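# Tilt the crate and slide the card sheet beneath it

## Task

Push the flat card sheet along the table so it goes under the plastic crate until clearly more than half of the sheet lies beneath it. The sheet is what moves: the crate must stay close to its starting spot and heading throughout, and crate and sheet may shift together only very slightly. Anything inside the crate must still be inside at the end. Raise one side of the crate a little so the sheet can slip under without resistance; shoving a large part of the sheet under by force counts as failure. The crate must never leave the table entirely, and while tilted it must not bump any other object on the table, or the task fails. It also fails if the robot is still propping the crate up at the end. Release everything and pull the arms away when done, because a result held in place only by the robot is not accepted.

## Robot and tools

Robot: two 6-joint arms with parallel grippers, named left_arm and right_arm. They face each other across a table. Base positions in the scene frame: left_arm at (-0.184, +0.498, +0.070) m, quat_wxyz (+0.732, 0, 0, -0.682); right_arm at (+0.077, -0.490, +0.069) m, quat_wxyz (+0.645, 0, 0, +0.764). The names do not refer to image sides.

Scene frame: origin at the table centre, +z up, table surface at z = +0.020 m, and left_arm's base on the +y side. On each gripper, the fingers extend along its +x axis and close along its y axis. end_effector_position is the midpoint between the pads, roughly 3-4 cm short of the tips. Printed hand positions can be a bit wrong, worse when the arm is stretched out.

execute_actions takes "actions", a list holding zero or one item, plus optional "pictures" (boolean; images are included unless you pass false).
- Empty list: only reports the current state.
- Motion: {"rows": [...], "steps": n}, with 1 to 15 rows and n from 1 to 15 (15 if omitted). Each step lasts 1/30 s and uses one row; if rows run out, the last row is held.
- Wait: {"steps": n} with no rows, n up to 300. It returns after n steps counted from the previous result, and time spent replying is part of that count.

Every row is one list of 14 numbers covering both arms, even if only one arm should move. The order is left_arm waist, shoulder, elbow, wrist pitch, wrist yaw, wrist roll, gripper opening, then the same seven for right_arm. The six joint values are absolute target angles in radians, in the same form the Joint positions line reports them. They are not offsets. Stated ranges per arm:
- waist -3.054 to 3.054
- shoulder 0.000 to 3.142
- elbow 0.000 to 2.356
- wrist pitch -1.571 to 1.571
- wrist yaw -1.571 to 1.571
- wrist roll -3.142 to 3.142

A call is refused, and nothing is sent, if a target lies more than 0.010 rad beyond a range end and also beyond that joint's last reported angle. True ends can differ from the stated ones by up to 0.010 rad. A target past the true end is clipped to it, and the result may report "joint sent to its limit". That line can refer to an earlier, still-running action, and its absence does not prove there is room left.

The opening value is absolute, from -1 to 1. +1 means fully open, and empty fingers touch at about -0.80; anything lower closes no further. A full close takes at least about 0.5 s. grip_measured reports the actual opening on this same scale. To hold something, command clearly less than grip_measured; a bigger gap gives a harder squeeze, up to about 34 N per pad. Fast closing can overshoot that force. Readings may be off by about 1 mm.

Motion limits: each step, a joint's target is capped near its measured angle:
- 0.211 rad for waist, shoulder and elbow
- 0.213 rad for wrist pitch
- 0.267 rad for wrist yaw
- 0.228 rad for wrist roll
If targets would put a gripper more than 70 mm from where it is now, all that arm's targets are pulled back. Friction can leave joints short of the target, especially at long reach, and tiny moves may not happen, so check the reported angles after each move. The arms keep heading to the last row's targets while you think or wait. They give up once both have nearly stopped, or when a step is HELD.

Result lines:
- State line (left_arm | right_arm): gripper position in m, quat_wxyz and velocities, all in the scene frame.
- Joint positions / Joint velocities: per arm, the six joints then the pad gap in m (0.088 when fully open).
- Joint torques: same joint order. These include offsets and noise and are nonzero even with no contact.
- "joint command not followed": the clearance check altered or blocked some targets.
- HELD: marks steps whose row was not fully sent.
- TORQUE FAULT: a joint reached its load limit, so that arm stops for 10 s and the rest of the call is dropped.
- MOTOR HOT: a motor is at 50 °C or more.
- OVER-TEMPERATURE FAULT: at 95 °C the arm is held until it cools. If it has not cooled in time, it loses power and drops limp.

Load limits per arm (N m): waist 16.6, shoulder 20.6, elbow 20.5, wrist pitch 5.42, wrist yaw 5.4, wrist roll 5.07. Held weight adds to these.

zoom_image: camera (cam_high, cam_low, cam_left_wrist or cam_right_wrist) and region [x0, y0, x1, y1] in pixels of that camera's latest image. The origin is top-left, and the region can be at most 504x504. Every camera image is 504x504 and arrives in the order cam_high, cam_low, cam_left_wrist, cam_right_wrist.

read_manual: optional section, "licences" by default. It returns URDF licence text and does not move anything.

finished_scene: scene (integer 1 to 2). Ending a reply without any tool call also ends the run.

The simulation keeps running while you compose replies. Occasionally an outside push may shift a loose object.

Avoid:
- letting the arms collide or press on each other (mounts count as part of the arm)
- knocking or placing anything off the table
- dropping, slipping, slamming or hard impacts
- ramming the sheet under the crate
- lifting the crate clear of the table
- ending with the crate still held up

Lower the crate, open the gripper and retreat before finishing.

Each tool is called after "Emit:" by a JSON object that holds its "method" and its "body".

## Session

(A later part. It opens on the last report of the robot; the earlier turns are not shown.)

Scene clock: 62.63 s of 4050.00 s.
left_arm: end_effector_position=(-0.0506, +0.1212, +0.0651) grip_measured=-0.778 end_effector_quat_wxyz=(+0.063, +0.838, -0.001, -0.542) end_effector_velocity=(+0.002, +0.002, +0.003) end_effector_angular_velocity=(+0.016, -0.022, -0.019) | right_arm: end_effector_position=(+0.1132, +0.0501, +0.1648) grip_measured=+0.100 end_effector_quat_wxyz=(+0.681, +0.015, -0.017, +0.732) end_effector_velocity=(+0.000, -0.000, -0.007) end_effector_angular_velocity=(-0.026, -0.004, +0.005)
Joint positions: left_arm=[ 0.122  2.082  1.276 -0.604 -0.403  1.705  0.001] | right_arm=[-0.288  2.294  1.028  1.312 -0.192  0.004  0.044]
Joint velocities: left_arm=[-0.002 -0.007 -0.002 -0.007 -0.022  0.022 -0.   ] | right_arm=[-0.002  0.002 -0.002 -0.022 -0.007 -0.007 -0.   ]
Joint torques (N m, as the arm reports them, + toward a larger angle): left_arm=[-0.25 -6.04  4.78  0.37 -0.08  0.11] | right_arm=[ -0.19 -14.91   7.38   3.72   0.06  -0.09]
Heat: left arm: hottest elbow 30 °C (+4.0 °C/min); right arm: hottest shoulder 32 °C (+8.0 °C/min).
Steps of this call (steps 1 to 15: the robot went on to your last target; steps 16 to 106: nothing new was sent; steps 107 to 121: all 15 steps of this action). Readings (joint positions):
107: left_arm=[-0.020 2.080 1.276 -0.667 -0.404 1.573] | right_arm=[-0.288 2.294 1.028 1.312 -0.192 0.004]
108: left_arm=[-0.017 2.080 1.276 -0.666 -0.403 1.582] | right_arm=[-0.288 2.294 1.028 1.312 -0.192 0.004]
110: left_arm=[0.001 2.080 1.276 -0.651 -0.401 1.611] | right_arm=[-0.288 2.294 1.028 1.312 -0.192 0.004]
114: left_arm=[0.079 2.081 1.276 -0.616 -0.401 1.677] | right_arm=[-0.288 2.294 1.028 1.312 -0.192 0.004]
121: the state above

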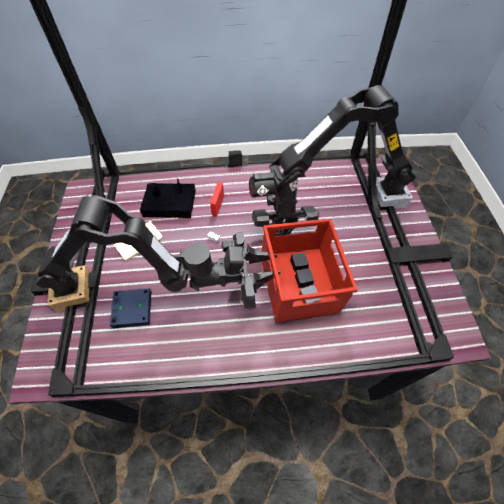

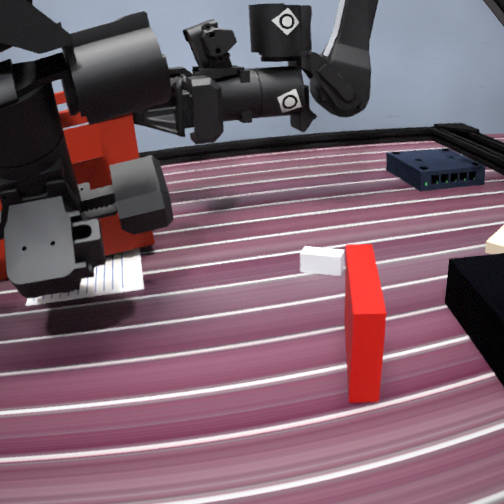

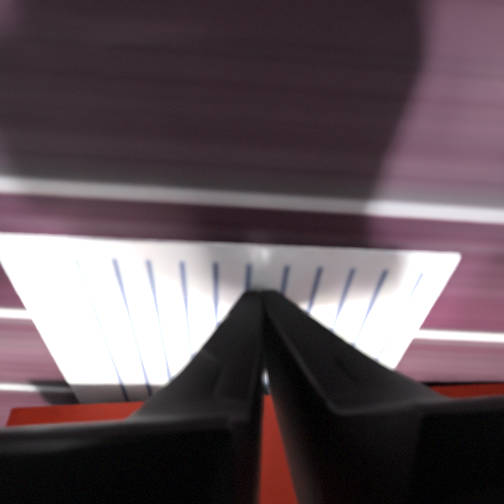

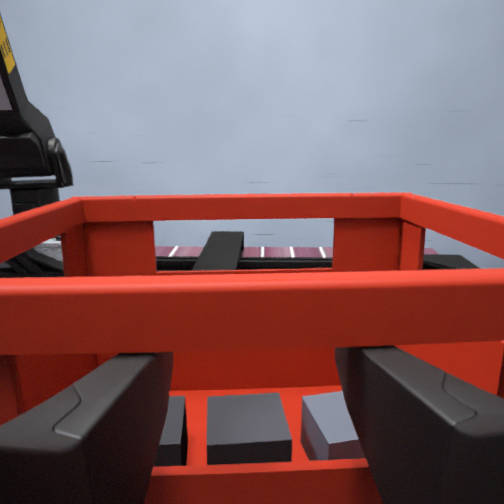

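About 5 cm still out; 2.5 cm more.

Emit:
{"method": "execute_actions", "body": {"actions": [{"rows":[[0.14,2.103,1.274,-0.6,-0.41,1.72,-1,-0.29,2.26,1.06,1.34,-0.19,0,0.1],[0.155,2.107,1.274,-0.59,-0.42,1.74,-1,-0.29,2.26,1.06,1.34,-0.19,0,0.1],[0.175,2.11,1.274,-0.58,-0.44,1.76,-1,-0.29,2.26,1.06,1.34,-0.19,0,0.1]]}]}}

Scene clock: 65.77 s of 4050.00 s.
left_arm: end_effector_position=(-0.0264, +0.1262, +0.0647) grip_measured=-0.778 end_effector_quat_wxyz=(+0.059, +0.850, +0.006, -0.524) end_effector_velocity=(-0.001, +0.005, +0.000) end_effector_angular_velocity=(+0.020, -0.001, +0.005) | right_arm: end_effector_position=(+0.1132, +0.0502, +0.1649) grip_measured=+0.100 end_effector_quat_wxyz=(+0.681, +0.015, -0.017, +0.732) end_effector_velocity=(+0.000, -0.002, -0.005) end_effector_angular_velocity=(-0.016, -0.006, +0.005)
Joint positions: left_arm=[ 0.172  2.091  1.277 -0.581 -0.439  1.757  0.001] | right_arm=[-0.288  2.294  1.029  1.312 -0.192  0.004  0.044]
Joint velocities: left_arm=[-0.002 -0.002 -0.002 -0.022 -0.007 -0.007 -0.   ] | right_arm=[-0.002  0.002 -0.007 -0.007 -0.007 -0.007 -0.   ]
Joint torques (N m, as the arm reports them, + toward a larger angle): left_arm=[ 0.27 -5.98  4.79  0.26 -0.23  0.1 ] | right_arm=[ -0.17 -14.88   7.34   3.72   0.06  -0.11]
Heat: left arm: hottest elbow 29 °C (+3.0 °C/min); right arm: hottest shoulder 34 °C (+10.0 °C/min).
Steps of this call (steps 1 to 15: the robot went on to your last target; steps 16 to 79: nothing new was sent; steps 80 to 94: all 15 steps of this action). Readings (joint positions):
80: left_arm=[0.122 2.083 1.276 -0.603 -0.404 1.710] | right_arm=[-0.288 2.294 1.029 1.312 -0.192 0.004]
81: left_arm=[0.124 2.084 1.276 -0.600 -0.406 1.717] | right_arm=[-0.288 2.294 1.029 1.312 -0.192 0.004]
83: left_arm=[0.138 2.087 1.277 -0.588 -0.422 1.738] | right_arm=[-0.288 2.294 1.029 1.312 -0.192 0.004]
87: left_arm=[0.169 2.091 1.277 -0.583 -0.437 1.753] | right_arm=[-0.288 2.294 1.029 1.312 -0.192 0.004]
94: the state above

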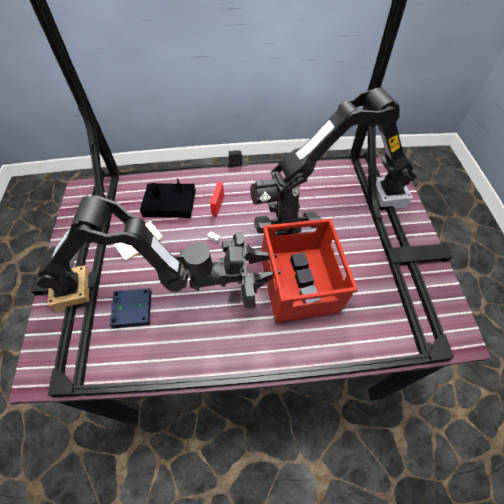

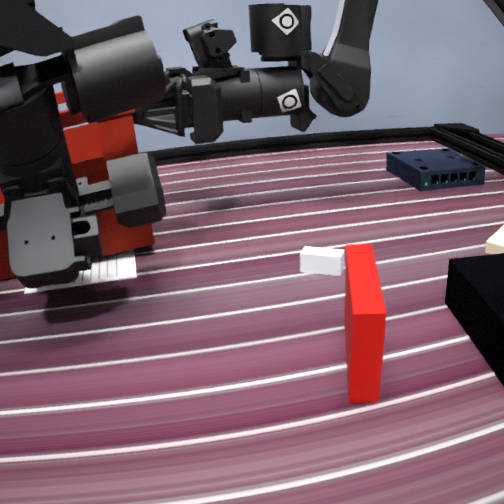

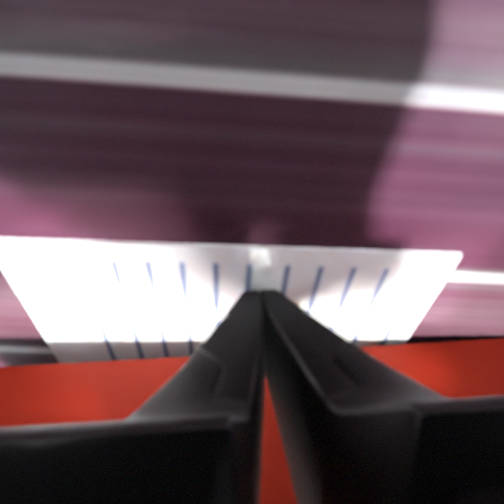

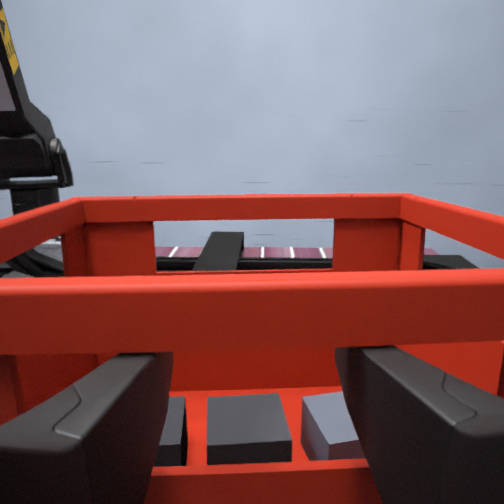

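Emit:
{"method": "execute_actions", "body": {"actions": [{"rows":[[0.195,2.115,1.274,-0.575,-0.455,1.77,-1,-0.29,2.26,1.06,1.34,-0.19,0,0.1]],"steps":8}], "pictures": false}}

Emit:
{"method": "execute_actions", "body": {"actions": [{"rows":[[0.19,2.08,1.274,-0.575,-0.455,1.77,-1,-0.29,2.265,1.04,1.335,-0.19,0,0.1],[0.19,2.06,1.274,-0.575,-0.455,1.77,-1,-0.29,2.27,1.03,1.33,-0.19,0,0.1],[0.19,2.06,1.274,-0.575,-0.455,1.77,-1,-0.29,2.27,1.02,1.325,-0.19,0,0.1],[0.19,2.05,1.274,-0.575,-0.455,1.77,-1,-0.29,2.275,1.01,1.32,-0.19,0,0.1],[0.19,2.05,1.274,-0.575,-0.455,1.77,-1,-0.29,2.275,1.0,1.315,-0.19,0,0.1],[0.18,2.05,1.274,-0.575,-0.455,1.77,-1,-0.29,2.28,0.992,1.31,-0.19,0,0.1],[0.16,2.05,1.274,-0.575,-0.455,1.77,-1,-0.29,2.28,0.985,1.305,-0.19,0,0.1],[0.13,2.05,1.274,-0.575,-0.455,1.77,-1,-0.29,2.285,0.978,1.3,-0.19,0,0.1],[0.05,2.04,1.274,-0.575,-0.455,1.77,-1,-0.29,2.285,0.97,1.295,-0.19,0,0.1]]}], "pictures": false}}

Emit:
{"method": "execute_actions", "body": {"actions": [{"rows":[[-0.05,2,1.274,-0.6,-0.45,1.77,-1,-0.29,2.275,0.955,1.31,-0.19,0,0.1],[-0.1,1.95,1.274,-0.6,-0.45,1.77,-1,-0.29,2.27,0.94,1.32,-0.19,0,0.1],[-0.15,1.9,1.274,-0.6,-0.45,1.77,-1,-0.29,2.263,0.925,1.33,-0.19,0,0.1],[-0.2,1.85,1.25,-0.6,-0.45,1.77,-1,-0.29,2.257,0.91,1.34,-0.19,0,0.1],[-0.25,1.8,1.2,-0.6,-0.45,1.77,-1,-0.29,2.251,0.895,1.35,-0.19,0,0.1],[-0.3,1.7,1.15,-0.6,-0.45,1.77,-1,-0.29,2.245,0.88,1.36,-0.19,0,0.1],[-0.3,1.6,1.1,-0.6,-0.45,1.77,-1,-0.29,2.24,0.86,1.37,-0.19,0,0.1]]}]}}

Scene clock: 76.93 s of 4050.00 s.
left_arm: end_effector_position=(-0.0183, +0.1289, +0.0643) grip_measured=-0.778 end_effector_quat_wxyz=(+0.059, +0.854, +0.012, -0.517) end_effector_velocity=(+0.004, +0.008, +0.002) end_effector_angular_velocity=(+0.033, -0.013, +0.018) | right_arm: end_effector_position=(+0.1132, +0.0504, +0.1653) grip_measured=+0.100 end_effector_quat_wxyz=(+0.681, +0.016, -0.018, +0.732) end_effector_velocity=(-0.002, -0.000, -0.002) end_effector_angular_velocity=(-0.019, +0.024, +0.011)
Joint positions: left_arm=[ 0.188  2.095  1.277 -0.576 -0.454  1.767  0.001] | right_arm=[-0.288  2.295  1.03   1.313 -0.192  0.004  0.044]
Joint velocities: left_arm=[ 0.007 -0.002  0.002 -0.037 -0.022 -0.007  0.   ] | right_arm=[ 0.002 -0.007 -0.002 -0.022 -0.007  0.022  0.   ]
Joint torques (N m, as the arm reports them, + toward a larger angle): left_arm=[ 0.52 -5.94  4.69  0.21 -0.22  0.1 ] | right_arm=[ -0.18 -14.9    7.21   3.68   0.06  -0.1 ]
Heat: left arm: hottest elbow 29 °C (+1.0 °C/min); right arm: hottest wrist pitch 41 °C (+15.0 °C/min).
Steps of this call (steps 1 to 15: the robot went on to your last target; steps 16 to 327: nothing new was sent; steps 328 to 335: all 8 steps of this action). Readings (joint positions):
328: left_arm=[0.173 2.093 1.277 -0.580 -0.444 1.760] | right_arm=[-0.288 2.295 1.030 1.313 -0.192 0.004]
329: left_arm=[0.175 2.093 1.277 -0.579 -0.446 1.762] | right_arm=[-0.288 2.295 1.030 1.313 -0.192 0.004]
331: left_arm=[0.181 2.095 1.277 -0.577 -0.451 1.765] | right_arm=[-0.288 2.295 1.030 1.313 -0.192 0.004]
335: the state above

Scene clock: 77.43 s of 4050.00 s.
left_arm: end_effector_position=(-0.0743, +0.1041, +0.0798) grip_measured=-0.778 end_effector_quat_wxyz=(+0.038, +0.853, -0.062, -0.518) end_effector_velocity=(-0.052, -0.016, +0.003) end_effector_angular_velocity=(-0.008, -0.010, -0.139) | right_arm: end_effector_position=(+0.1139, +0.0396, +0.1449) grip_measured=+0.100 end_effector_quat_wxyz=(+0.683, -0.004, +0.008, +0.730) end_effector_velocity=(-0.003, -0.008, -0.013) end_effector_angular_velocity=(-0.041, -0.002, +0.010)
Joint positions: left_arm=[ 0.04   2.055  1.277 -0.575 -0.453  1.768  0.001] | right_arm=[-0.291  2.294  0.979  1.297 -0.19   0.003  0.044]
Joint velocities: left_arm=[-0.134 -0.007 -0.002  0.007 -0.007  0.007 -0.   ] | right_arm=[ 0.002 -0.002 -0.037 -0.007 -0.007 -0.007 -0.   ]
Joint torques (N m, as the arm reports them, + toward a larger angle): left_arm=[ 1.86 -9.53  4.94  0.23 -0.29  0.1 ] | right_arm=[  0.13 -11.55   2.85   1.64  -0.06  -0.06]
Heat: left arm: hottest elbow 29 °C (+1.0 °C/min); right arm: hottest wrist pitch 41 °C (+15.1 °C/min).
Steps of this call (steps 1 to 15: all 15 steps of this action). Readings (joint positions):
1: left_arm=[0.188 2.095 1.277 -0.576 -0.455 1.767] | right_arm=[-0.288 2.295 1.030 1.313 -0.192 0.004]
2: left_arm=[0.188 2.091 1.277 -0.575 -0.455 1.767] | right_arm=[-0.288 2.295 1.029 1.313 -0.192 0.004]
4: left_arm=[0.188 2.084 1.277 -0.575 -0.455 1.768] | right_arm=[-0.288 2.294 1.019 1.312 -0.191 0.005]
8: left_arm=[0.181 2.068 1.277 -0.575 -0.456 1.768] | right_arm=[-0.291 2.294 0.990 1.308 -0.190 0.003]
15: the state above

Scene clock: 77.93 s of 4050.00 s.
left_arm: end_effector_position=(-0.2058, +0.1228, +0.1966) grip_measured=-0.778 end_effector_quat_wxyz=(+0.064, +0.811, -0.275, -0.512) end_effector_velocity=(+0.032, +0.025, -0.012) end_effector_angular_velocity=(+0.040, +0.000, +0.073) | right_arm: end_effector_position=(+0.1110, +0.0157, +0.1428) grip_measured=+0.100 end_effector_quat_wxyz=(+0.683, -0.005, +0.010, +0.730) end_effector_velocity=(-0.000, -0.004, +0.005) end_effector_angular_velocity=(+0.017, -0.009, +0.005)
Joint positions: left_arm=[-0.303  1.608  1.123 -0.597 -0.449  1.769  0.001] | right_arm=[-0.291  2.255  0.869  1.365 -0.19   0.003  0.044]
Joint velocities: left_arm=[ 0.071 -0.066 -0.1   -0.007  0.007 -0.007 -0.   ] | right_arm=[-0.002 -0.012 -0.017  0.022 -0.007 -0.007 -0.   ]
Joint torques (N m, as the arm reports them, + toward a larger angle): left_arm=[ 0.04 -6.09  4.58  0.49 -0.24  0.07] | right_arm=[  0.13 -11.52   2.34   1.94  -0.05  -0.05]
Heat: left arm: hottest elbow 29 °C (+1.0 °C/min); right arm: hottest wrist pitch 41 °C (+15.0 °C/min).
Steps of this call (steps 1 to 15: all 15 steps of this action). Readings (joint positions):
1: left_arm=[0.032 2.048 1.277 -0.579 -0.455 1.768] | right_arm=[-0.291 2.294 0.976 1.297 -0.190 0.003]
2: left_arm=[0.014 2.035 1.275 -0.587 -0.455 1.768] | right_arm=[-0.291 2.292 0.970 1.302 -0.190 0.003]
4: left_arm=[-0.050 1.990 1.265 -0.596 -0.455 1.768] | right_arm=[-0.291 2.284 0.948 1.317 -0.190 0.003]
8: left_arm=[-0.227 1.808 1.185 -0.592 -0.450 1.768] | right_arm=[-0.291 2.263 0.893 1.353 -0.190 0.003]
15: the state above

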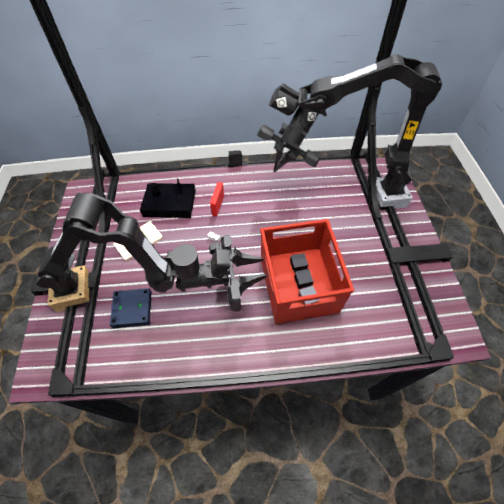

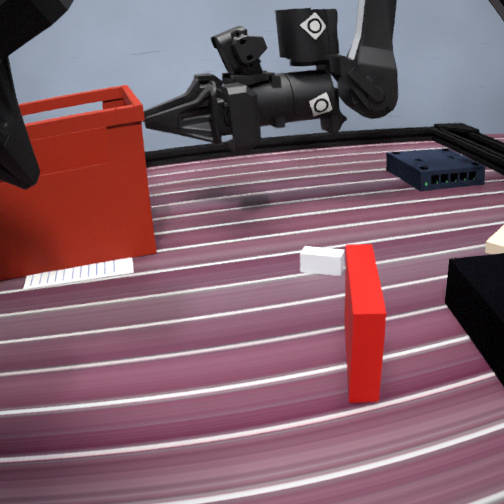

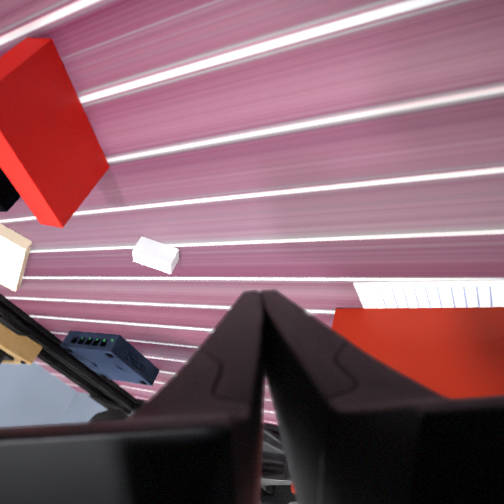

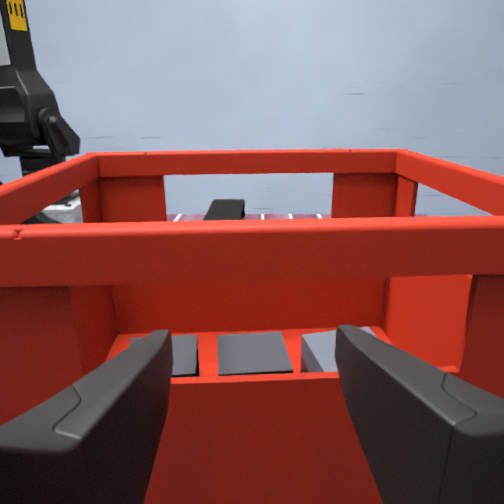

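Emit:
{"method": "execute_actions", "body": {"actions": [{"rows":[[-0.3,1.6,1.1,-0.6,-0.45,1.77,-1,-0.29,2.23,0.8,1.37,-0.19,0,0.1],[-0.3,1.6,1.1,-0.6,-0.45,1.77,-1,-0.29,2.21,0.74,1.37,-0.19,0,0.1],[-0.3,1.6,1.1,-0.6,-0.45,1.77,-1,-0.29,2.17,0.68,1.35,-0.19,0,0.1],[-0.3,1.6,1.1,-0.6,-0.45,1.77,-1,-0.29,2.1,0.6,1.3,-0.19,0,0.1],[-0.3,1.6,1.1,-0.6,-0.45,1.77,-1,-0.29,1.6,0.3,1.0,-0.19,0,0.1]]}], "pictures": false}}

Emit:
{"method": "execute_actions", "body": {"actions": [{"steps":15}]}}

Scene clock: 81.77 s of 4050.00 s.
left_arm: end_effector_position=(-0.2036, +0.1278, +0.1904) grip_measured=-0.778 end_effector_quat_wxyz=(+0.055, +0.814, -0.269, -0.513) end_effector_velocity=(+0.001, +0.005, -0.002) end_effector_angular_velocity=(+0.017, -0.008, +0.007) | right_arm: end_effector_position=(+0.0932, -0.1282, +0.1467) grip_measured=+0.100 end_effector_quat_wxyz=(+0.675, -0.090, +0.126, +0.721) end_effector_velocity=(+0.001, +0.013, +0.209) end_effector_angular_velocity=(+0.605, -0.093, +0.011)
Joint positions: left_arm=[-0.3    1.607  1.104 -0.601 -0.449  1.769  0.001] | right_arm=[-0.291  1.642  0.315  1.015 -0.19   0.003  0.044]
Joint velocities: left_arm=[-0.002 -0.002 -0.002 -0.022 -0.007 -0.007 -0.   ] | right_arm=[-0.002 -0.623 -0.007 -0.007 -0.007 -0.022 -0.001]
Joint torques (N m, as the arm reports them, + toward a larger angle): left_arm=[-0.01 -6.66  5.76  0.73 -0.25  0.05] | right_arm=[ 0.12 -4.76  2.32  1.16 -0.09 -0.06]
Heat: left arm: hottest elbow 29 °C (+0.0 °C/min); right arm: hottest wrist pitch 40 °C (+14.1 °C/min).
Steps of this call (steps 1 to 30: the robot went on to your last target; steps 31 to 100: nothing new was sent; steps 101 to 115: all 15 steps of this action). Readings (joint positions):
101: left_arm=[-0.300 1.607 1.104 -0.601 -0.449 1.769] | right_arm=[-0.291 2.251 0.858 1.367 -0.190 0.003]
102: left_arm=[-0.300 1.607 1.104 -0.601 -0.449 1.769] | right_arm=[-0.291 2.243 0.836 1.369 -0.190 0.003]
104: left_arm=[-0.300 1.607 1.104 -0.601 -0.449 1.769] | right_arm=[-0.291 2.196 0.746 1.348 -0.190 0.003]
108: left_arm=[-0.300 1.607 1.104 -0.601 -0.449 1.769] | right_arm=[-0.291 1.973 0.501 1.112 -0.190 0.003]
115: the state above

Scene clock: 82.27 s of 4050.00 s.
left_arm: end_effector_position=(-0.2036, +0.1278, +0.1904) grip_measured=-0.778 end_effector_quat_wxyz=(+0.055, +0.814, -0.269, -0.513) end_effector_velocity=(+0.000, +0.001, +0.001) end_effector_angular_velocity=(-0.002, -0.003, +0.007) | right_arm: end_effector_position=(+0.0930, -0.1302, +0.1530) grip_measured=+0.100 end_effector_quat_wxyz=(+0.676, -0.087, +0.121, +0.722) end_effector_velocity=(-0.000, -0.001, -0.001) end_effector_angular_velocity=(-0.006, -0.004, +0.007)
Joint positions: left_arm=[-0.3    1.607  1.104 -0.601 -0.449  1.769  0.001] | right_arm=[-0.291  1.609  0.308  1.002 -0.19   0.003  0.044]
Joint velocities: left_arm=[-0.002 -0.002  0.002 -0.007 -0.007 -0.007 -0.   ] | right_arm=[-0.002 -0.002 -0.002 -0.007 -0.007 -0.007  0.   ]
Joint torques (N m, as the arm reports them, + toward a larger angle): left_arm=[-0.01 -6.67  5.75  0.73 -0.24  0.05] | right_arm=[ 0.12 -6.65  2.74  1.59 -0.1  -0.05]
Heat: left arm: hottest elbow 29 °C (+0.0 °C/min); right arm: hottest wrist pitch 40 °C (+14.2 °C/min).
Steps of this call (steps 1 to 15: the robot went on to your last target). Readings (joint positions):
1: left_arm=[-0.300 1.607 1.104 -0.601 -0.449 1.769] | right_arm=[-0.291 1.626 0.315 1.015 -0.190 0.003]
2: left_arm=[-0.300 1.607 1.104 -0.601 -0.449 1.769] | right_arm=[-0.291 1.618 0.315 1.010 -0.190 0.003]
4: left_arm=[-0.300 1.607 1.104 -0.601 -0.449 1.769] | right_arm=[-0.291 1.614 0.312 1.004 -0.190 0.003]
8: left_arm=[-0.300 1.607 1.104 -0.601 -0.449 1.769] | right_arm=[-0.291 1.611 0.308 1.002 -0.190 0.003]
15: the state above

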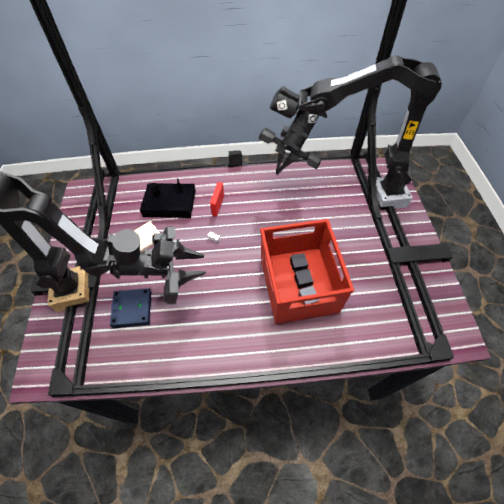

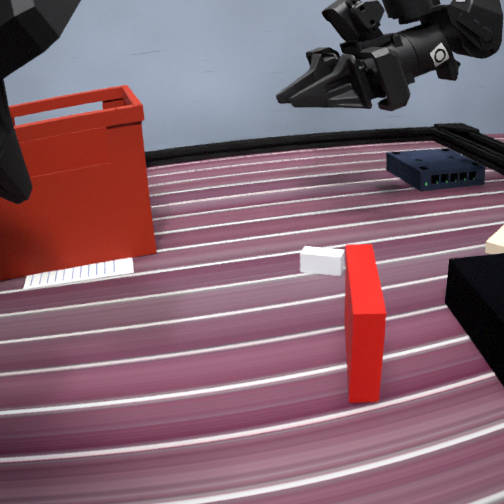

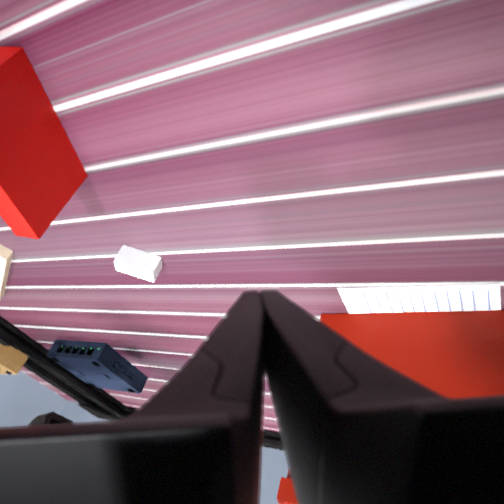

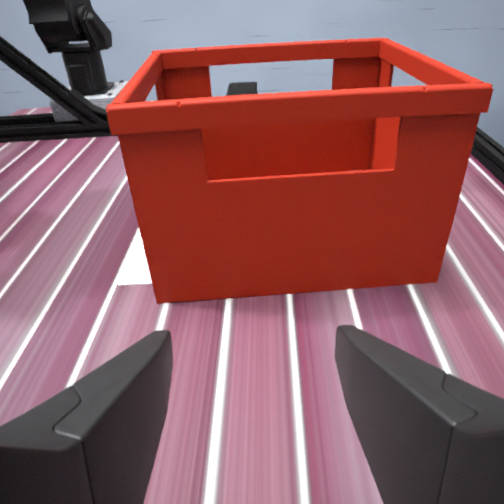

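Emit:
{"method": "finished_scene", "body": {"scene": 1}}

The scene is finished: the task was done.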